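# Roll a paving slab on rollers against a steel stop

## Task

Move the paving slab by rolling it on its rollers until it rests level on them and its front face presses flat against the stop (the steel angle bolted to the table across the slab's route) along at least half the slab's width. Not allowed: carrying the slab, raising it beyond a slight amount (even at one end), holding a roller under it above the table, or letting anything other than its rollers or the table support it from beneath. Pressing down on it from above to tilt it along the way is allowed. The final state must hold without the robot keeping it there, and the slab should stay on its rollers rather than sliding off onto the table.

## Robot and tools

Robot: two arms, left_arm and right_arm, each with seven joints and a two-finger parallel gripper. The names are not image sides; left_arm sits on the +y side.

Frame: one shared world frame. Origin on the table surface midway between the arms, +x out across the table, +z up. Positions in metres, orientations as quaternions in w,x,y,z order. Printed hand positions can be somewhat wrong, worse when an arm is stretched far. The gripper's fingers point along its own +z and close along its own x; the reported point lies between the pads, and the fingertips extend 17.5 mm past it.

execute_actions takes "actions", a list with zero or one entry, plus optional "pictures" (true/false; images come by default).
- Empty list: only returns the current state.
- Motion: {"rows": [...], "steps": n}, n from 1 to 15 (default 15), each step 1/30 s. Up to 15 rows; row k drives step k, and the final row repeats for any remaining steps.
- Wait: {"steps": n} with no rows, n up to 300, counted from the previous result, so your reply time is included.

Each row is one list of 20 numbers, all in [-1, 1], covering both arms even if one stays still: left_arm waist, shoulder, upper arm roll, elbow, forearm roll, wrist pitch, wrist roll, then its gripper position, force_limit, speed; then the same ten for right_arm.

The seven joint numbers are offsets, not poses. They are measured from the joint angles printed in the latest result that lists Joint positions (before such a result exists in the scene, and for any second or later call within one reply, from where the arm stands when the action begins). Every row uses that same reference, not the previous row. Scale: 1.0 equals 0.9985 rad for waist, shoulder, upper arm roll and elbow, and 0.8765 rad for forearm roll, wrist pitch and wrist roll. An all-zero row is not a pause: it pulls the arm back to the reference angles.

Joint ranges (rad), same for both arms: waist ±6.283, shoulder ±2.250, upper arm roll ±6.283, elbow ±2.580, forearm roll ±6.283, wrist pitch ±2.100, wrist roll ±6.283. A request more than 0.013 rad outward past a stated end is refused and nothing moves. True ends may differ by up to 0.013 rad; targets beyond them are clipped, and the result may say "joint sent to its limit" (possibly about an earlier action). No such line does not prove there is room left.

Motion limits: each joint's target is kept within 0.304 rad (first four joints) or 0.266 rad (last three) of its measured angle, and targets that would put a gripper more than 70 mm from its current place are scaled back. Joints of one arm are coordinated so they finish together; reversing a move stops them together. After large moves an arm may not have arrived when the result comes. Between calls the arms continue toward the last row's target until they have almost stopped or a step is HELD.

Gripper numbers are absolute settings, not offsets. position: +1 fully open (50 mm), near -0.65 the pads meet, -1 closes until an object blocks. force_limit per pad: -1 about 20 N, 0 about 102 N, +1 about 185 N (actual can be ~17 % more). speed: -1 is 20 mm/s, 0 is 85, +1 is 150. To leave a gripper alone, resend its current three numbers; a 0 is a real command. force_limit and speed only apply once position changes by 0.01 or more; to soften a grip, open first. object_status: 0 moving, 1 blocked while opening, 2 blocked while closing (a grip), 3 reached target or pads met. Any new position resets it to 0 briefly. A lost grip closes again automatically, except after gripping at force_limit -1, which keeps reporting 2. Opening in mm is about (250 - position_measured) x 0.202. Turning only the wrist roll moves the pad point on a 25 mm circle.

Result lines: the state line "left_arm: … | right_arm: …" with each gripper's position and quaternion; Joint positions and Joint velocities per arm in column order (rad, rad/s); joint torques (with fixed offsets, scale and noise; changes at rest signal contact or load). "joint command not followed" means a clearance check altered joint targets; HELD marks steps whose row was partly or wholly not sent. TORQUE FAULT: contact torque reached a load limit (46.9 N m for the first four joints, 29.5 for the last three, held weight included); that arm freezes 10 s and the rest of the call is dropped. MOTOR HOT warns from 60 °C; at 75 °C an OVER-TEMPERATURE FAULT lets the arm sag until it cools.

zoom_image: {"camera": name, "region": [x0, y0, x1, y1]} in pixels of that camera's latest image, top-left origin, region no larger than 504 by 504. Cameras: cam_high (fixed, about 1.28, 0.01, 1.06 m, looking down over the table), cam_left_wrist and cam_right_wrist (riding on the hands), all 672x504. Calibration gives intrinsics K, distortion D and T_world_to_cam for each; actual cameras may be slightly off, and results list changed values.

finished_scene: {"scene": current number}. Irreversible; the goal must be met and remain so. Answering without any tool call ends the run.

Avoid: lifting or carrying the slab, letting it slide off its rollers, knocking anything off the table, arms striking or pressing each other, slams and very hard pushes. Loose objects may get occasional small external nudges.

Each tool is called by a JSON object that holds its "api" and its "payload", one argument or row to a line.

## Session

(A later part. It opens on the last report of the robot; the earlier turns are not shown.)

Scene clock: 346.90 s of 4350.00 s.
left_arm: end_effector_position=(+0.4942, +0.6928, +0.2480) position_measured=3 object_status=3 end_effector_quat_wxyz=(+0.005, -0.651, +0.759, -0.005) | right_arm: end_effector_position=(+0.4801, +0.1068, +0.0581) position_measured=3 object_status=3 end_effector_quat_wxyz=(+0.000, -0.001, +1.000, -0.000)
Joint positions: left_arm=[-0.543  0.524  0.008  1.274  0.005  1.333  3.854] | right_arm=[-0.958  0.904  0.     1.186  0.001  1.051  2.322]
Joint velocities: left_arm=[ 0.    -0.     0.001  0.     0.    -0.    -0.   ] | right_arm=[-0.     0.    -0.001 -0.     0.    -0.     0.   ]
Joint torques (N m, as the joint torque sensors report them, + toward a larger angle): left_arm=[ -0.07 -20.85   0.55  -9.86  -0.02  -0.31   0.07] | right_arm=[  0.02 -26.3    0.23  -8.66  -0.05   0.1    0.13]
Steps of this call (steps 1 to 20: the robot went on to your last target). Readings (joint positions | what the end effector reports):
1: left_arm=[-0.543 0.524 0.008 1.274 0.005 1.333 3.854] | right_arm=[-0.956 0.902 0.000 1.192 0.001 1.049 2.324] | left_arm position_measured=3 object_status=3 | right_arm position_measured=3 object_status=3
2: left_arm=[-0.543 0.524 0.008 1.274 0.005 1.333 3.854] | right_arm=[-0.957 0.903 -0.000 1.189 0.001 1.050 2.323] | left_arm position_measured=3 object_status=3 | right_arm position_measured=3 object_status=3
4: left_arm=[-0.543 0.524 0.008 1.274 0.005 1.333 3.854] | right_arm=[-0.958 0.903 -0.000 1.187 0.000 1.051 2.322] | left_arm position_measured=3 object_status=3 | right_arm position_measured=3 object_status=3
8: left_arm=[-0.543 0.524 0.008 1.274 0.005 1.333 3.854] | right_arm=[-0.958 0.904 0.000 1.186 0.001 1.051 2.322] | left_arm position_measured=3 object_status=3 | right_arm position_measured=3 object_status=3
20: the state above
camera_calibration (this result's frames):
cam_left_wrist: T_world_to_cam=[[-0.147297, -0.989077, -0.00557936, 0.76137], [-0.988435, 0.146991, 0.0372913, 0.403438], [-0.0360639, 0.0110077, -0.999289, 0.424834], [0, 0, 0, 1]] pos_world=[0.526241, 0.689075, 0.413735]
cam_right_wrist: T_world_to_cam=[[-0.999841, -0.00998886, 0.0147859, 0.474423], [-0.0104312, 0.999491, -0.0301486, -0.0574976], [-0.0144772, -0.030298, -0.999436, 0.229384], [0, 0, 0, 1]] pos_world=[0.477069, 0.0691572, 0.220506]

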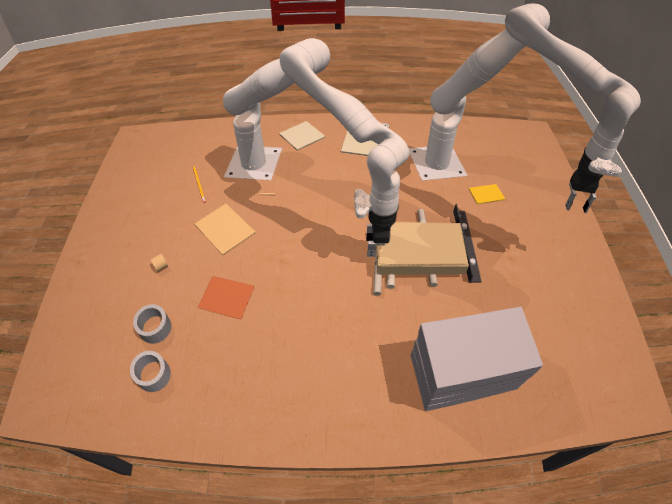

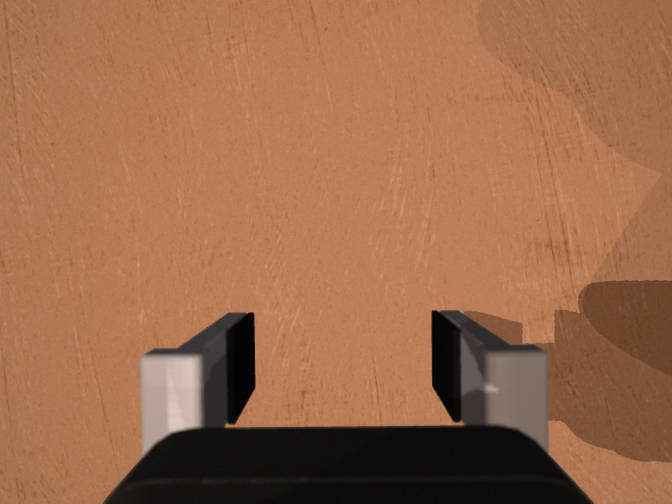

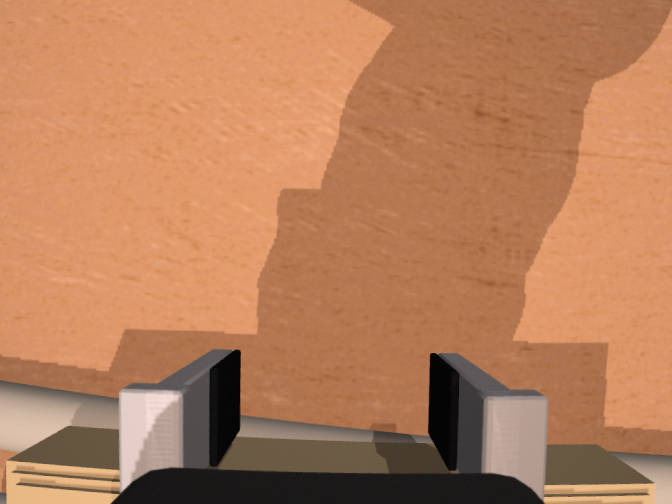

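{"api": "execute_actions", "payload": {
  "actions": [
    {"rows":[[0,0,0,0,0,0,0,1,0,0,-0.001,0.002,0,-0.004,0,0.002,-0.001,1,0,0],[0,0,0,0,0,0,0,1,0,0,-0.0025,0.003,0,-0.008,0,0.005,-0.003,1,0,0],[0,0,0,0,0,0,0,1,0,0,-0.004,0.005,0,-0.011,0,0.007,-0.004,1,0,0],[0,0,0,0,0,0,0,1,0,0,-0.005,0.007,0,-0.015,0,0.010,-0.005,1,0,0],[0,0,0,0,0,0,0,1,0,0,-0.006,0.009,0,-0.019,0,0.012,-0.007,1,0,0],[0,0,0,0,0,0,0,1,0,0,-0.0075,0.010,0,-0.023,0,0.015,-0.008,1,0,0],[0,0,0,0,0,0,0,1,0,0,-0.009,0.012,0,-0.027,0,0.017,-0.009,1,0,0],[0,0,0,0,0,0,0,1,0,0,-0.010,0.014,0,-0.030,0,0.019,-0.011,1,0,0],[0,0,0,0,0,0,0,1,0,0,-0.011,0.015,0,-0.034,0,0.022,-0.012,1,0,0],[0,0,0,0,0,0,0,1,0,0,-0.0125,0.017,0,-0.038,0,0.024,-0.013,1,0,0],[0,0,0,0,0,0,0,1,0,0,-0.014,0.019,0,-0.042,0,0.027,-0.015,1,0,0],[0,0,0,0,0,0,0,1,0,0,-0.015,0.021,0,-0.045,0,0.029,-0.016,1,0,0],[0,0,0,0,0,0,0,1,0,0,-0.016,0.022,0,-0.049,0,0.032,-0.017,1,0,0],[0,0,0,0,0,0,0,1,0,0,-0.0174,0.024,0,-0.053,0,0.034,-0.0185,1,0,0]],"steps":15}
  ],
  "pictures": false
}}

{"api": "execute_actions", "payload": {
  "actions": [
    {"steps":20}
  ]
}}

Scene clock: 353.83 s of 4350.00 s.
left_arm: end_effector_position=(+0.4942, +0.6928, +0.2480) position_measured=3 object_status=3 end_effector_quat_wxyz=(+0.005, -0.651, +0.759, -0.005) | right_arm: end_effector_position=(+0.4798, +0.1202, +0.0580) position_measured=3 object_status=3 end_effector_quat_wxyz=(-0.000, -0.001, +1.000, -0.001)
Joint positions: left_arm=[-0.543  0.524  0.008  1.274  0.005  1.333  3.854] | right_arm=[-0.974  0.926  0.     1.137  0.001  1.079  2.307]
Joint velocities: left_arm=[-0.     0.     0.    -0.001 -0.001  0.     0.001] | right_arm=[-0.028  0.034 -0.007 -0.085 -0.004  0.039 -0.026]
Joint torques (N m, as the joint torque sensors report them, + toward a larger angle): left_arm=[  0.02 -20.8    0.47  -9.8    0.04   0.06   0.09] | right_arm=[ -0.18 -26.98   0.39  -8.73   0.04   0.5   -0.01]
Steps of this call (steps 1 to 15: the robot went on to your last target; steps 16 to 90: nothing new was sent; then 3.43 s passed at rest; steps 91 to 105: all 15 steps of this action). Readings (joint positions | what the end effector reports):
91: left_arm=[-0.543 0.524 0.008 1.274 0.005 1.333 3.854] | right_arm=[-0.959 0.904 0.000 1.186 0.001 1.052 2.322] | left_arm position_measured=3 object_status=3 | right_arm position_measured=3 object_status=3
92: left_arm=[-0.543 0.524 0.008 1.274 0.005 1.333 3.854] | right_arm=[-0.959 0.905 0.000 1.183 0.001 1.053 2.322] | left_arm position_measured=3 object_status=3 | right_arm position_measured=3 object_status=3
94: left_arm=[-0.543 0.524 0.008 1.274 0.005 1.333 3.854] | right_arm=[-0.961 0.908 0.000 1.178 0.001 1.056 2.320] | left_arm position_measured=3 object_status=3 | right_arm position_measured=3 object_status=3
98: left_arm=[-0.543 0.524 0.008 1.274 0.005 1.333 3.854] | right_arm=[-0.966 0.915 0.000 1.163 0.001 1.065 2.315] | left_arm position_measured=3 object_status=3 | right_arm position_measured=3 object_status=3
105: the state above

Scene clock: 354.50 s of 4350.00 s.
left_arm: end_effector_position=(+0.4942, +0.6928, +0.2480) position_measured=3 object_status=3 end_effector_quat_wxyz=(+0.005, -0.651, +0.759, -0.005) | right_arm: end_effector_position=(+0.4797, +0.1217, +0.0581) position_measured=3 object_status=3 end_effector_quat_wxyz=(+0.000, -0.001, +1.000, -0.000)
Joint positions: left_arm=[-0.543  0.524  0.008  1.274  0.005  1.333  3.854] | right_arm=[-0.976  0.928  0.     1.133  0.001  1.081  2.306]
Joint velocities: left_arm=[-0.    -0.    -0.     0.    -0.    -0.002 -0.   ] | right_arm=[-0.    -0.    -0.001  0.     0.     0.    -0.   ]
Joint torques (N m, as the joint torque sensors report them, + toward a larger angle): left_arm=[  0.04 -20.61   0.85  -9.49   0.    -0.21   0.07] | right_arm=[ -0.41 -26.69   0.01  -9.04   0.03  -0.14   0.23]
Steps of this call (steps 1 to 15: the robot went on to your last target; steps 16 to 20: nothing new was sent). Readings (joint positions | what the end effector reports):
1: left_arm=[-0.543 0.524 0.008 1.274 0.005 1.333 3.854] | right_arm=[-0.975 0.927 0.000 1.135 0.001 1.080 2.306] | left_arm position_measured=3 object_status=3 | right_arm position_measured=3 object_status=3
2: left_arm=[-0.543 0.524 0.008 1.274 0.005 1.333 3.854] | right_arm=[-0.975 0.927 -0.000 1.134 0.000 1.081 2.306] | left_arm position_measured=3 object_status=3 | right_arm position_measured=3 object_status=3
4: left_arm=[-0.543 0.524 0.008 1.274 0.005 1.333 3.854] | right_arm=[-0.975 0.927 0.000 1.134 0.001 1.081 2.306] | left_arm position_measured=3 object_status=3 | right_arm position_measured=3 object_status=3
8: left_arm=[-0.543 0.524 0.008 1.274 0.005 1.333 3.854] | right_arm=[-0.976 0.928 0.000 1.133 0.001 1.081 2.306] | left_arm position_measured=3 object_status=3 | right_arm position_measured=3 object_status=3
20: the state above
All arms were judged still, so your last target was given up. Only a new action makes them travel on or press farther. Fingers that are still opening or closing keep moving.
camera_calibration (this result's frames):
cam_left_wrist: T_world_to_cam=[[-0.147297, -0.989077, -0.00558016, 0.761372], [-0.988435, 0.146991, 0.0372903, 0.403439], [-0.0360627, 0.0110084, -0.999289, 0.424832], [0, 0, 0, 1]] pos_world=[0.526242, 0.689076, 0.413734]
cam_right_wrist: T_world_to_cam=[[-0.999822, -0.0110026, 0.0153066, 0.474182], [-0.0114715, 0.999457, -0.0308876, -0.0718826], [-0.0149585, -0.0310577, -0.999406, 0.230145], [0, 0, 0, 1]] pos_world=[0.476715, 0.0842086, 0.22053]

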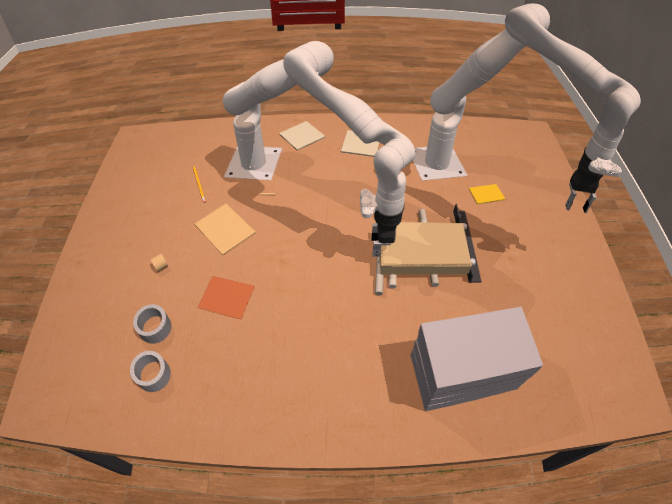

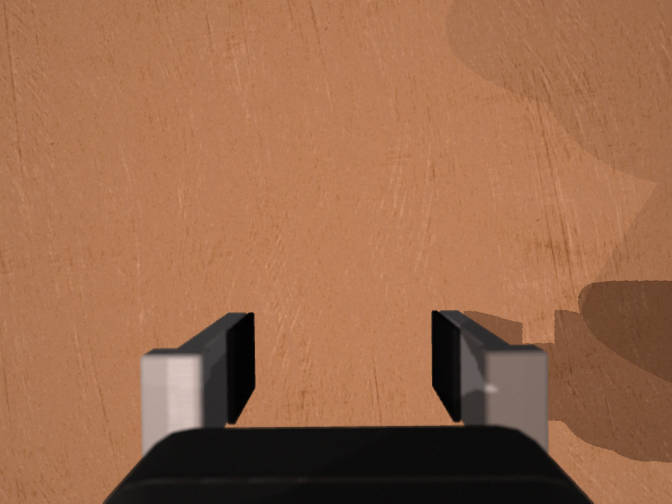

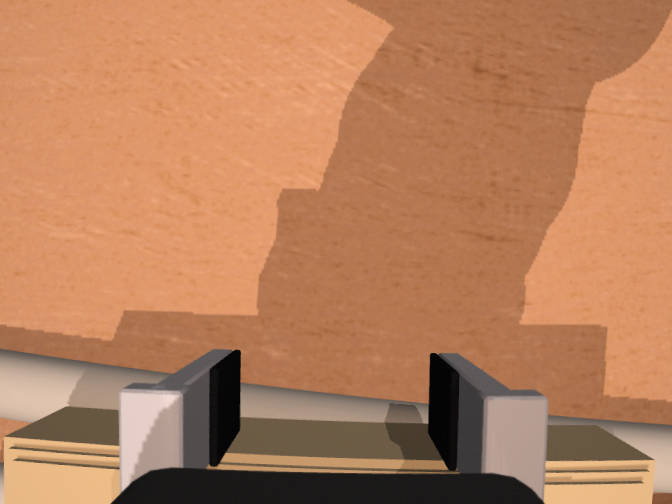

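{"api": "execute_actions", "payload": {
  "actions": [
    {"rows":[[0,0,0,0,0,0,0,1,0,0,-0.001,0.002,0,-0.004,0,0.002,-0.001,1,0,0],[0,0,0,0,0,0,0,1,0,0,-0.002,0.003,0,-0.007,0,0.004,-0.002,1,0,0],[0,0,0,0,0,0,0,1,0,0,-0.003,0.005,0,-0.011,0,0.007,-0.004,1,0,0],[0,0,0,0,0,0,0,1,0,0,-0.004,0.007,0,-0.015,0,0.009,-0.005,1,0,0],[0,0,0,0,0,0,0,1,0,0,-0.0055,0.008,0,-0.019,0,0.012,-0.006,1,0,0],[0,0,0,0,0,0,0,1,0,0,-0.0065,0.010,0,-0.022,0,0.014,-0.007,1,0,0],[0,0,0,0,0,0,0,1,0,0,-0.0075,0.012,0,-0.026,0,0.016,-0.009,1,0,0],[0,0,0,0,0,0,0,1,0,0,-0.009,0.013,0,-0.030,0,0.019,-0.010,1,0,0],[0,0,0,0,0,0,0,1,0,0,-0.010,0.015,0,-0.034,0,0.021,-0.011,1,0,0],[0,0,0,0,0,0,0,1,0,0,-0.011,0.017,0,-0.037,0,0.023,-0.012,1,0,0],[0,0,0,0,0,0,0,1,0,0,-0.012,0.018,0,-0.041,0,0.026,-0.014,1,0,0],[0,0,0,0,0,0,0,1,0,0,-0.013,0.020,0,-0.045,0,0.028,-0.015,1,0,0]],"steps":15}
  ],
  "pictures": false
}}

{"api": "execute_actions", "payload": {
  "actions": [
    {"steps":20}
  ]
}}

Scene clock: 358.77 s of 4350.00 s.
left_arm: end_effector_position=(+0.4942, +0.6928, +0.2480) position_measured=3 object_status=3 end_effector_quat_wxyz=(+0.005, -0.651, +0.759, -0.005) | right_arm: end_effector_position=(+0.4820, +0.1238, +0.0569) position_measured=3 object_status=3 end_effector_quat_wxyz=(-0.001, +0.003, +1.000, -0.008)
Joint positions: left_arm=[-0.543  0.524  0.008  1.274  0.005  1.333  3.854] | right_arm=[-0.982  0.948  0.006  1.096  0.005  1.112  2.292]
Joint velocities: left_arm=[ 0.     0.    -0.001  0.     0.001  0.    -0.   ] | right_arm=[ 0.003  0.009 -0.002 -0.014  0.001  0.015  0.005]
Joint torques (N m, as the joint torque sensors report them, + toward a larger angle): left_arm=[  0.24 -20.78   0.38  -9.82   0.17  -0.31   0.31] | right_arm=[ -5.34 -27.94  -4.15 -13.06  -2.08  -3.32   0.58]
Steps of this call (steps 1 to 90: nothing new was sent; then 0.77 s passed at rest; steps 91 to 105: all 15 steps of this action). Readings (joint positions | what the end effector reports):
91: left_arm=[-0.543 0.524 0.008 1.274 0.005 1.333 3.854] | right_arm=[-0.976 0.928 0.000 1.133 0.001 1.081 2.306] | left_arm position_measured=3 object_status=3 | right_arm position_measured=3 object_status=3
92: left_arm=[-0.543 0.524 0.008 1.274 0.005 1.333 3.854] | right_arm=[-0.976 0.929 0.001 1.131 0.001 1.083 2.305] | left_arm position_measured=3 object_status=3 | right_arm position_measured=3 object_status=3
94: left_arm=[-0.543 0.524 0.008 1.274 0.005 1.333 3.854] | right_arm=[-0.977 0.932 0.001 1.126 0.002 1.087 2.303] | left_arm position_measured=3 object_status=3 | right_arm position_measured=3 object_status=3
98: left_arm=[-0.543 0.524 0.008 1.274 0.005 1.333 3.854] | right_arm=[-0.980 0.938 0.003 1.114 0.003 1.098 2.299] | left_arm position_measured=3 object_status=3 | right_arm position_measured=3 object_status=3
105: the state above

Scene clock: 359.43 s of 4350.00 s.
left_arm: end_effector_position=(+0.4942, +0.6928, +0.2480) position_measured=3 object_status=3 end_effector_quat_wxyz=(+0.005, -0.651, +0.759, -0.005) | right_arm: end_effector_position=(+0.4820, +0.1238, +0.0569) position_measured=3 object_status=3 end_effector_quat_wxyz=(-0.001, +0.003, +1.000, -0.008)
Joint positions: left_arm=[-0.543  0.524  0.008  1.274  0.005  1.333  3.854] | right_arm=[-0.982  0.948  0.006  1.095  0.005  1.113  2.292]
Joint velocities: left_arm=[ 0.    -0.     0.    -0.     0.    -0.001 -0.   ] | right_arm=[ 0.    -0.    -0.001  0.    -0.    -0.    -0.   ]
Joint torques (N m, as the joint torque sensors report them, + toward a larger angle): left_arm=[ -0.17 -20.79   0.38  -9.69   0.02  -0.23   0.13] | right_arm=[ -4.99 -27.09  -4.1  -13.3   -2.1   -3.96   0.39]
Steps of this call (steps 1 to 15: the robot went on to your last target; steps 16 to 20: nothing new was sent). Readings (joint positions | what the end effector reports):
1: left_arm=[-0.543 0.524 0.008 1.274 0.005 1.333 3.854] | right_arm=[-0.982 0.948 0.006 1.095 0.005 1.113 2.292] | left_arm position_measured=3 object_status=3 | right_arm position_measured=3 object_status=3
2: left_arm=[-0.543 0.524 0.008 1.274 0.005 1.333 3.854] | right_arm=[-0.982 0.948 0.006 1.095 0.005 1.113 2.292] | left_arm position_measured=3 object_status=3 | right_arm position_measured=3 object_status=3
4: left_arm=[-0.543 0.524 0.008 1.274 0.005 1.333 3.854] | right_arm=[-0.982 0.948 0.006 1.095 0.005 1.113 2.292] | left_arm position_measured=3 object_status=3 | right_arm position_measured=3 object_status=3
8: left_arm=[-0.543 0.524 0.008 1.274 0.005 1.333 3.854] | right_arm=[-0.982 0.948 0.006 1.095 0.005 1.113 2.292] | left_arm position_measured=3 object_status=3 | right_arm position_measured=3 object_status=3
20: the state above
All arms were judged still, so your last target was given up. Only a new action makes them travel on or press farther. Fingers that are still opening or closing keep moving.
camera_calibration (this result's frames):
cam_left_wrist: T_world_to_cam=[[-0.147297, -0.989077, -0.0055812, 0.761373], [-0.988435, 0.146991, 0.037289, 0.403441], [-0.0360613, 0.0110092, -0.999289, 0.42483], [0, 0, 0, 1]] pos_world=[0.526243, 0.689077, 0.413733]
cam_right_wrist: T_world_to_cam=[[-0.999833, -0.00175028, 0.0181829, 0.475293], [-0.00259894, 0.998903, -0.0467552, -0.0772673], [-0.0180811, -0.0467947, -0.998741, 0.232455], [0, 0, 0, 1]] pos_world=[0.479216, 0.088892, 0.219907]

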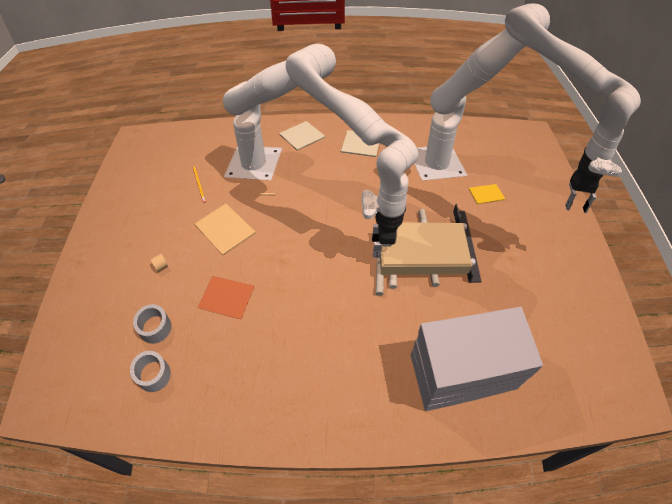

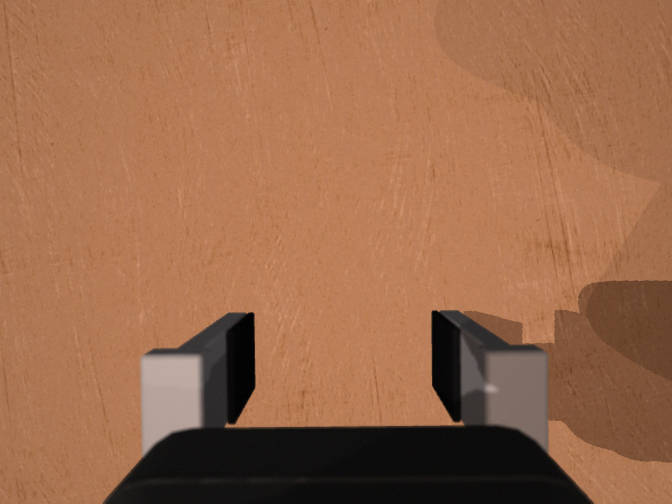

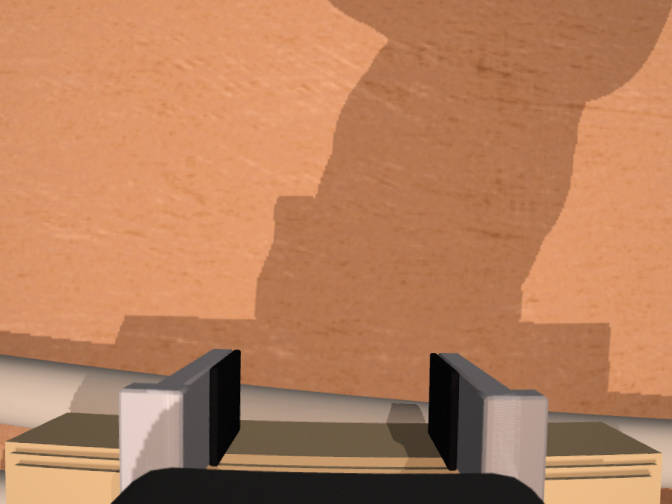

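{"api": "zoom_image", "payload": {
  "camera": "cam_high",
  "region": [400, 190, 500, 300]
}}

Region (400, 190, 500, 300) of cam_high's 672x504 image, scaled by 4.582, with more detail than that image has; it fills the left 458 columns of this view, and the rest is white.

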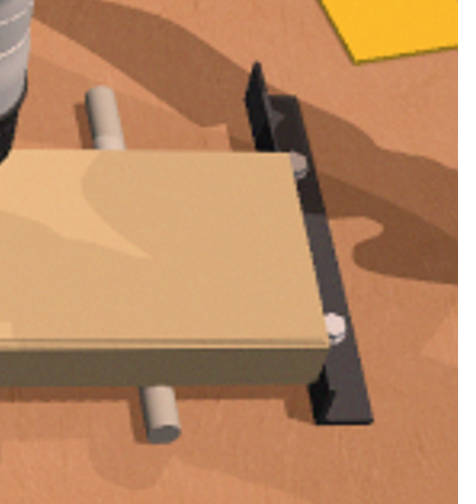

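{"api": "execute_actions", "payload": {
  "actions": [
    {"rows":[[0.469,-0.173,-0.008,0.369,-0.005,-0.211,-1.0,1,0,0,-0.007,0,-0.006,-0.007,-0.005,-0.008,0,1,0,0]],"steps":15}
  ],
  "pictures": false
}}

{"api": "execute_actions", "payload": {
  "actions": [
    {"steps":30}
  ]
}}

Scene clock: 366.37 s of 4350.00 s.
left_arm: end_effector_position=(+0.5086, +0.5140, +0.2303) position_measured=3 object_status=3 end_effector_quat_wxyz=(+0.005, -0.393, +0.920, -0.001) | right_arm: end_effector_position=(+0.4820, +0.1238, +0.0569) position_measured=3 object_status=3 end_effector_quat_wxyz=(-0.001, +0.003, +1.000, -0.009)
Joint positions: left_arm=[-0.223  0.397  0.002  1.537  0.002  1.197  3.558] | right_arm=[-0.982  0.948  0.006  1.094  0.005  1.114  2.292]
Joint velocities: left_arm=[ 0.795 -0.243 -0.007  0.555 -0.004 -0.263 -1.09 ] | right_arm=[ 0.  0. -0.  0. -0.  0. -0.]
Joint torques (N m, as the joint torque sensors report them, + toward a larger angle): left_arm=[  0.12 -18.24  -0.03  -9.1    0.03  -0.11   0.31] | right_arm=[ -5.32 -27.08  -4.14 -13.36  -2.24  -3.87   0.33]
Steps of this call (steps 1 to 90: nothing new was sent; then 3.43 s passed at rest; steps 91 to 105: all 15 steps of this action). Readings (joint positions | what the end effector reports):
91: left_arm=[-0.541 0.523 0.008 1.275 0.005 1.333 3.853] | right_arm=[-0.982 0.948 0.006 1.095 0.005 1.113 2.292] | left_arm position_measured=3 object_status=3 | right_arm position_measured=3 object_status=3
92: left_arm=[-0.535 0.519 0.006 1.281 0.004 1.329 3.849] | right_arm=[-0.982 0.948 0.006 1.094 0.005 1.114 2.292] | left_arm position_measured=3 object_status=3 | right_arm position_measured=3 object_status=3
94: left_arm=[-0.505 0.502 0.004 1.308 0.003 1.313 3.826] | right_arm=[-0.982 0.948 0.006 1.094 0.005 1.114 2.292] | left_arm position_measured=3 object_status=3 | right_arm position_measured=3 object_status=3
98: left_arm=[-0.406 0.454 0.004 1.403 0.003 1.262 3.741] | right_arm=[-0.982 0.948 0.006 1.094 0.005 1.114 2.292] | left_arm position_measured=3 object_status=3 | right_arm position_measured=3 object_status=3
105: the state above

Scene clock: 367.37 s of 4350.00 s.
left_arm: end_effector_position=(+0.4823, +0.4345, +0.2201) position_measured=3 object_status=3 end_effector_quat_wxyz=(+0.000, -0.039, +0.999, -0.000) | right_arm: end_effector_position=(+0.4820, +0.1238, +0.0569) position_measured=3 object_status=3 end_effector_quat_wxyz=(-0.001, +0.003, +1.000, -0.009)
Joint positions: left_arm=[-0.075  0.351  0.     1.642  0.001  1.148  2.977] | right_arm=[-0.982  0.948  0.006  1.094  0.005  1.114  2.292]
Joint velocities: left_arm=[ 0.    -0.     0.001 -0.001  0.001 -0.     0.   ] | right_arm=[ 0.001 -0.     0.    -0.    -0.    -0.001 -0.   ]
Joint torques (N m, as the joint torque sensors report them, + toward a larger angle): left_arm=[  0.3  -16.24   0.56  -9.1   -0.14  -0.08   0.23] | right_arm=[ -5.14 -27.15  -3.96 -13.34  -2.08  -3.91   0.27]
Steps of this call (steps 1 to 30: the robot went on to your last target). Readings (joint positions | what the end effector reports):
1: left_arm=[-0.198 0.389 0.002 1.555 0.002 1.189 3.520] | right_arm=[-0.982 0.948 0.006 1.094 0.005 1.114 2.292] | left_arm position_measured=3 object_status=3 | right_arm position_measured=3 object_status=3
2: left_arm=[-0.176 0.382 0.003 1.572 0.002 1.181 3.479] | right_arm=[-0.982 0.948 0.006 1.094 0.005 1.114 2.292] | left_arm position_measured=3 object_status=3 | right_arm position_measured=3 object_status=3
4: left_arm=[-0.141 0.372 0.003 1.597 0.002 1.170 3.398] | right_arm=[-0.982 0.948 0.006 1.094 0.005 1.114 2.292] | left_arm position_measured=3 object_status=3 | right_arm position_measured=3 object_status=3
8: left_arm=[-0.103 0.360 0.002 1.625 0.001 1.157 3.236] | right_arm=[-0.982 0.948 0.006 1.094 0.005 1.114 2.292] | left_arm position_measured=3 object_status=3 | right_arm position_measured=3 object_status=3
30: the state above
All arms were judged still, so your last target was given up. Only a new action makes them travel on or press farther. Fingers that are still opening or closing keep moving.
camera_calibration (this result's frames):
cam_left_wrist: T_world_to_cam=[[-0.996464, -0.0839405, -0.00357164, 0.519807], [-0.0840136, 0.995183, 0.0505301, -0.376985], [-0.000687079, 0.0506515, -0.998716, 0.364951], [0, 0, 0, 1]] pos_world=[0.486548, 0.400316, 0.385388]
cam_right_wrist: T_world_to_cam=[[-0.999831, -0.00152099, 0.0183441, 0.475239], [-0.00238313, 0.998889, -0.0470684, -0.0773679], [-0.0182521, -0.0471041, -0.998723, 0.232575], [0, 0, 0, 1]] pos_world=[0.479219, 0.08896, 0.219919]

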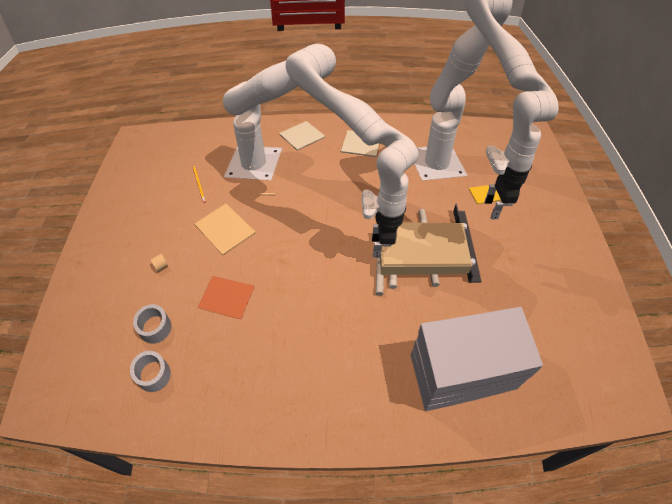

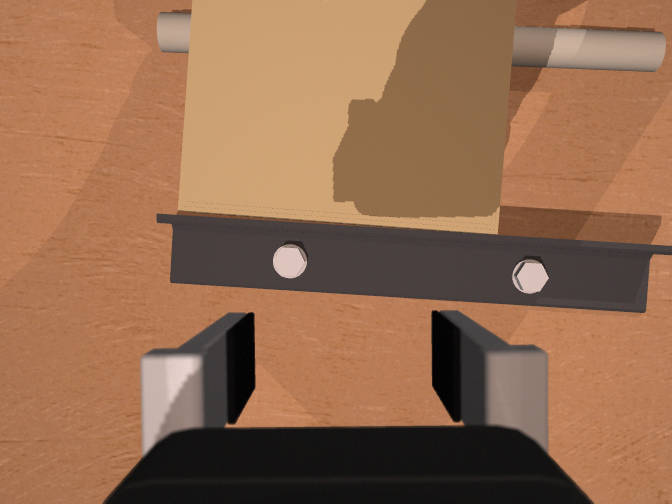

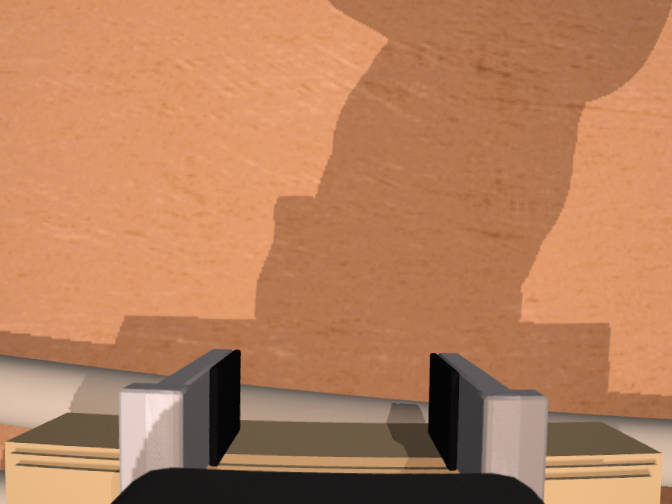

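{"api": "zoom_image", "payload": {
  "camera": "cam_left_wrist",
  "region": [140, 170, 540, 290]
}}

Region (140, 170, 540, 290) of cam_left_wrist's 672x504 image, scaled by 1.260; it fills the top 151 rows of this view, and the rest is white.

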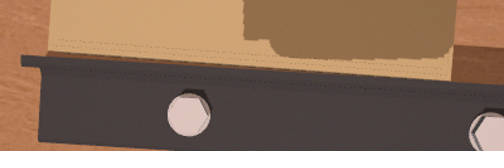

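{"api": "execute_actions", "payload": {
  "actions": [
    {"rows":[[0,0,0,0,0,0,0,1,0,0,-0.008,0.002,-0.006,-0.010,-0.005,-0.006,0.0,1,0,0],[0,0,0,0,0,0,0,1,0,0,-0.008,0.002,-0.006,-0.011,-0.005,-0.006,0.005,1,0,0],[0,0,0,0,0,0,0,1,0,0,-0.009,0.003,-0.006,-0.013,-0.005,-0.005,0.01,1,0,0],[0,0,0,0,0,0,0,1,0,0,-0.009,0.004,-0.006,-0.015,-0.005,-0.004,0.015,1,0,0],[0,0,0,0,0,0,0,1,0,0,-0.010,0.005,-0.006,-0.017,-0.005,-0.003,0.02,1,0,0],[0,0,0,0,0,0,0,1,0,0,-0.011,0.006,-0.006,-0.019,-0.005,-0.001,0.025,1,0,0],[0,0,0,0,0,0,0,1,0,0,-0.012,0.007,-0.006,-0.022,-0.005,0.001,0.03,1,0,0],[0,0,0,0,0,0,0,1,0,0,-0.0125,0.008,-0.006,-0.0245,-0.005,0.002,0.03,1,0,0]],"steps":15}
  ]
}}

Scene clock: 373.03 s of 4350.00 s.
left_arm: end_effector_position=(+0.4823, +0.4345, +0.2201) position_measured=3 object_status=3 end_effector_quat_wxyz=(+0.000, -0.039, +0.999, -0.000) | right_arm: end_effector_position=(+0.4845, +0.1247, +0.0568) position_measured=3 object_status=3 end_effector_quat_wxyz=(-0.001, -0.009, +1.000, -0.011)
Joint positions: left_arm=[-0.075  0.351  0.     1.642  0.001  1.148  2.977] | right_arm=[-0.984  0.956  0.009  1.078  0.007  1.126  2.317]
Joint velocities: left_arm=[ 0.     0.     0.    -0.     0.     0.001  0.   ] | right_arm=[ 0.     0.    -0.    -0.001 -0.     0.001 -0.   ]
Joint torques (N m, as the joint torque sensors report them, + toward a larger angle): left_arm=[  0.31 -16.4    0.23  -8.94  -0.21  -0.16   0.07] | right_arm=[ -7.45 -26.94  -6.19 -15.02  -3.12  -5.35   0.81]
Steps of this call (steps 1 to 90: nothing new was sent; then 2.17 s passed at rest; steps 91 to 105: all 15 steps of this action). Readings (joint positions | what the end effector reports):
91: left_arm=[-0.075 0.351 0.000 1.642 0.001 1.148 2.977] | right_arm=[-0.982 0.949 0.006 1.094 0.005 1.114 2.292] | left_arm position_measured=3 object_status=3 | right_arm position_measured=3 object_status=3
92: left_arm=[-0.075 0.351 0.000 1.642 0.001 1.148 2.977] | right_arm=[-0.982 0.950 0.006 1.092 0.005 1.116 2.292] | left_arm position_measured=3 object_status=3 | right_arm position_measured=3 object_status=3
94: left_arm=[-0.075 0.351 0.000 1.642 0.001 1.148 2.977] | right_arm=[-0.983 0.951 0.007 1.089 0.006 1.117 2.297] | left_arm position_measured=3 object_status=3 | right_arm position_measured=3 object_status=3
98: left_arm=[-0.075 0.351 0.000 1.642 0.001 1.148 2.977] | right_arm=[-0.984 0.955 0.009 1.081 0.007 1.122 2.313] | left_arm position_measured=3 object_status=3 | right_arm position_measured=3 object_status=3
105: the state above
camera_calibration (this result's frames):
cam_left_wrist: T_world_to_cam=[[-0.996464, -0.0839402, -0.00357363, 0.519808], [-0.0840135, 0.995183, 0.0505302, -0.376985], [-0.000685101, 0.0506518, -0.998716, 0.36495], [0, 0, 0, 1]] pos_world=[0.486549, 0.400316, 0.385388]
cam_right_wrist: T_world_to_cam=[[-0.999454, -0.0273479, 0.0185623, 0.480762], [-0.0282871, 0.998227, -0.0523771, -0.0652805], [-0.017097, -0.0528736, -0.998455, 0.232709], [0, 0, 0, 1]] pos_world=[0.482631, 0.0906167, 0.220006]

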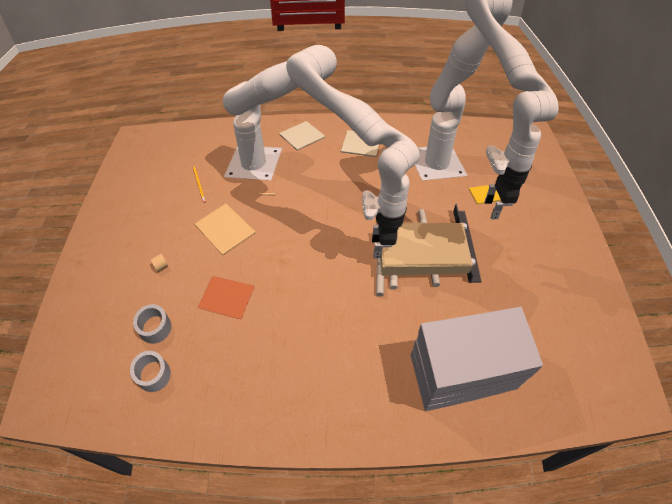

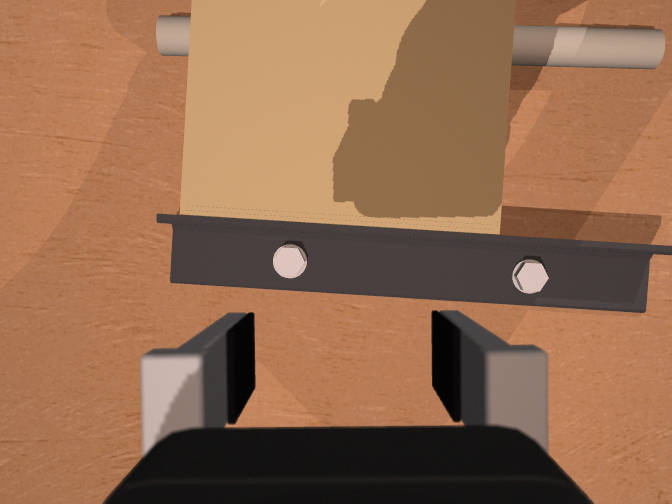

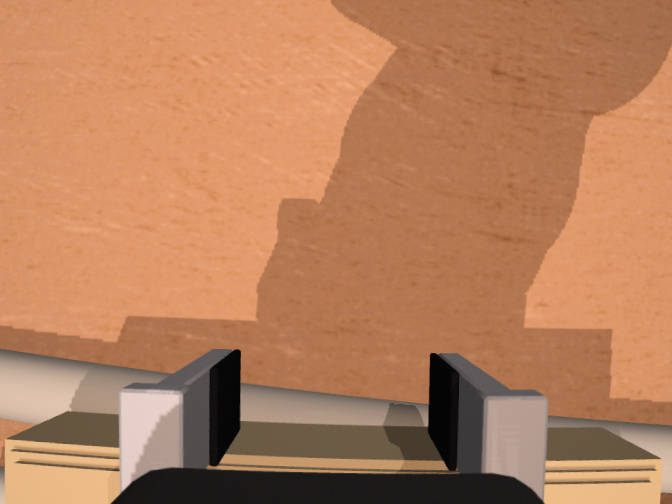

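{"api": "execute_actions", "payload": {
  "actions": [
    {"rows":[[0,0,0,0,0,0,0,1,0,0,0,0,-0.002,0,-0.002,0,0,1,0,0],[0,0,0,0,0,0,0,1,0,0,0.003,-0.005,-0.004,0.012,-0.004,-0.009,0.001,1,0,0],[0,0,0,0,0,0,0,1,0,0,0.006,-0.011,-0.006,0.024,-0.006,-0.018,0.002,1,0,0],[0,0,0,0,0,0,0,1,0,0,0.009,-0.017,-0.009,0.036,-0.007,-0.027,0.003,1,0,0],[0,0,0,0,0,0,0,1,0,0,0.013,-0.025,-0.009,0.052,-0.007,-0.04,0.004,1,0,0],[0,0,0,0,0,0,0,1,0,0,0.018,-0.035,-0.009,0.073,-0.007,-0.057,0.005,1,0,0],[0,0,0,0,0,0,0,1,0,0,0.023,-0.045,-0.009,0.095,-0.007,-0.074,0.007,1,0,0],[0,0,0,0,0,0,0,1,0,0,0.028,-0.055,-0.009,0.115,-0.007,-0.09,0.008,1,0,0],[0,0,0,0,0,0,0,1,0,0,0.028,-0.055,-0.009,0.115,-0.007,-0.09,0.008,1,0,0],[0,0,0,0,0,0,0,1,0,0,0.03,-0.08,-0.009,0.12,-0.007,-0.06,0.008,1,0,0],[0,0,0,0,0,0,0,1,0,0,0.035,-0.12,-0.009,0.13,-0.007,-0.03,0.008,1,0,0],[0,0,0,0,0,0,0,1,0,0,0.04,-0.17,-0.009,0.15,-0.007,0.0,0.008,1,0,0],[0,0,0,0,0,0,0,1,0,0,0.05,-0.22,-0.009,0.18,-0.007,0.03,0.008,1,0,0]],"steps":15}
  ],
  "pictures": false
}}

{"api": "execute_actions", "payload": {
  "actions": [
    {"steps":30}
  ]
}}

Scene clock: 377.40 s of 4350.00 s.
left_arm: end_effector_position=(+0.4823, +0.4345, +0.2201) position_measured=3 object_status=3 end_effector_quat_wxyz=(+0.000, -0.039, +0.999, -0.000) | right_arm: end_effector_position=(+0.4763, +0.0923, +0.1050) position_measured=3 object_status=3 end_effector_quat_wxyz=(+0.005, +0.005, +1.000, +0.006)
Joint positions: left_arm=[-0.075  0.351  0.     1.642  0.001  1.148  2.977] | right_arm=[-0.945  0.807 -0.001  1.223  0.     1.095  2.324]
Joint velocities: left_arm=[-0.     0.    -0.     0.     0.     0.     0.001] | right_arm=[ 0.112 -0.733  0.005  0.304  0.004  0.546  0.   ]
Joint torques (N m, as the joint torque sensors report them, + toward a larger angle): left_arm=[  0.16 -16.64   0.14  -9.17  -0.07   0.05   0.04] | right_arm=[  0.31 -21.81   0.97  -6.63  -0.06   0.1    0.15]
Steps of this call (steps 1 to 15: the robot went on to your last target; steps 16 to 90: nothing new was sent; then 0.87 s passed at rest; steps 91 to 105: all 15 steps of this action). Readings (joint positions | what the end effector reports):
91: left_arm=[-0.075 0.351 0.000 1.642 0.001 1.148 2.977] | right_arm=[-0.983 0.956 0.009 1.078 0.007 1.126 2.317] | left_arm position_measured=3 object_status=3 | right_arm position_measured=3 object_status=3
92: left_arm=[-0.075 0.351 0.000 1.642 0.001 1.148 2.977] | right_arm=[-0.980 0.955 0.008 1.080 0.005 1.125 2.317] | left_arm position_measured=3 object_status=3 | right_arm position_measured=3 object_status=3
94: left_arm=[-0.075 0.351 0.000 1.642 0.001 1.148 2.977] | right_arm=[-0.977 0.949 0.005 1.092 0.003 1.118 2.318] | left_arm position_measured=3 object_status=3 | right_arm position_measured=3 object_status=3
98: left_arm=[-0.075 0.351 0.000 1.642 0.001 1.148 2.977] | right_arm=[-0.968 0.925 -0.001 1.140 0.000 1.084 2.321] | left_arm position_measured=3 object_status=3 | right_arm position_measured=3 object_status=3
105: the state above

Scene clock: 378.40 s of 4350.00 s.
left_arm: end_effector_position=(+0.4823, +0.4345, +0.2201) position_measured=3 object_status=3 end_effector_quat_wxyz=(+0.000, -0.039, +0.999, -0.000) | right_arm: end_effector_position=(+0.4644, +0.0706, +0.1366) position_measured=3 object_status=3 end_effector_quat_wxyz=(-0.002, +0.011, +1.000, -0.002)
Joint positions: left_arm=[-0.075  0.351  0.     1.642  0.001  1.148  2.977] | right_arm=[-0.934  0.736 -0.     1.258  0.     1.152  2.324]
Joint velocities: left_arm=[ 0.     0.     0.    -0.    -0.    -0.001  0.   ] | right_arm=[ 0.     0.     0.    -0.     0.     0.001  0.   ]
Joint torques (N m, as the joint torque sensors report them, + toward a larger angle): left_arm=[  0.12 -16.4    0.02  -9.    -0.09  -0.2    0.12] | right_arm=[  0.06 -24.09   0.2   -9.06  -0.19  -0.05   0.08]
Steps of this call (steps 1 to 30: the robot went on to your last target). Readings (joint positions | what the end effector reports):
1: left_arm=[-0.075 0.351 0.000 1.642 0.001 1.148 2.977] | right_arm=[-0.942 0.785 -0.000 1.233 0.000 1.114 2.324] | left_arm position_measured=3 object_status=3 | right_arm position_measured=3 object_status=3
2: left_arm=[-0.075 0.351 0.000 1.642 0.001 1.148 2.977] | right_arm=[-0.939 0.767 0.000 1.241 0.001 1.129 2.324] | left_arm position_measured=3 object_status=3 | right_arm position_measured=3 object_status=3
4: left_arm=[-0.075 0.351 0.000 1.642 0.001 1.148 2.977] | right_arm=[-0.935 0.746 0.001 1.253 0.001 1.149 2.324] | left_arm position_measured=3 object_status=3 | right_arm position_measured=3 object_status=3
8: left_arm=[-0.075 0.351 0.000 1.642 0.001 1.148 2.977] | right_arm=[-0.934 0.740 -0.000 1.257 0.000 1.153 2.324] | left_arm position_measured=3 object_status=3 | right_arm position_measured=3 object_status=3
30: the state above
All arms were judged still, so your last target was given up. Only a new action makes them travel on or press farther. Fingers that are still opening or closing keep moving.
camera_calibration (this result's frames):
cam_left_wrist: T_world_to_cam=[[-0.996464, -0.0839402, -0.0035754, 0.51981], [-0.0840135, 0.995183, 0.0505302, -0.376985], [-0.000683339, 0.0506519, -0.998716, 0.364949], [0, 0, 0, 1]] pos_world=[0.48655, 0.400317, 0.385388]
cam_right_wrist: T_world_to_cam=[[-0.999748, 0.0126569, 0.0185515, 0.455063], [0.0120274, 0.999361, -0.0336601, -0.0290584], [-0.0189657, -0.0334285, -0.999261, 0.308745], [0, 0, 0, 1]] pos_world=[0.461154, 0.033601, 0.299096]

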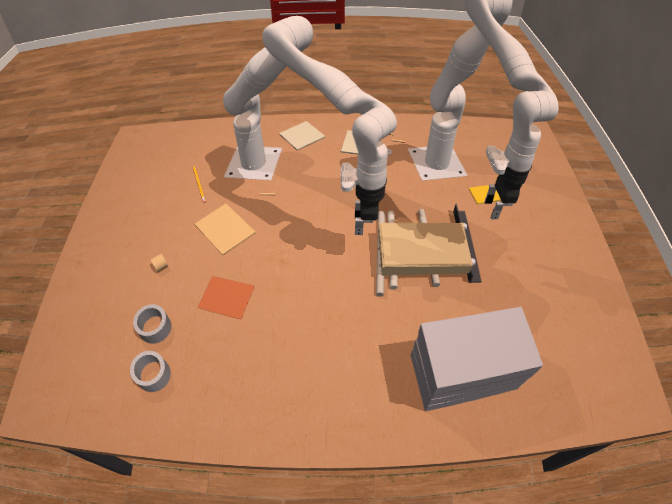

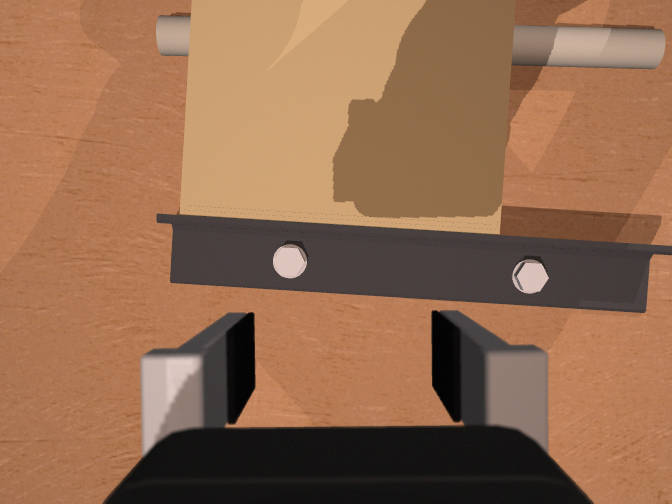

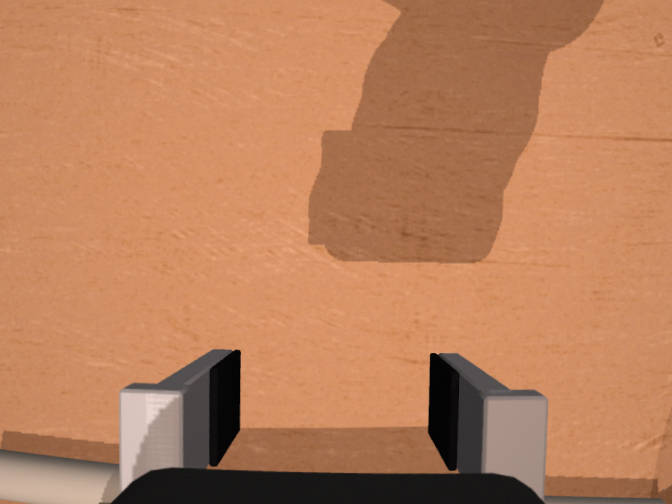

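Slab stays flush against the stop.

{"api": "finished_scene", "payload": {
  "scene": 1
}}

The scene is finished: the task was done.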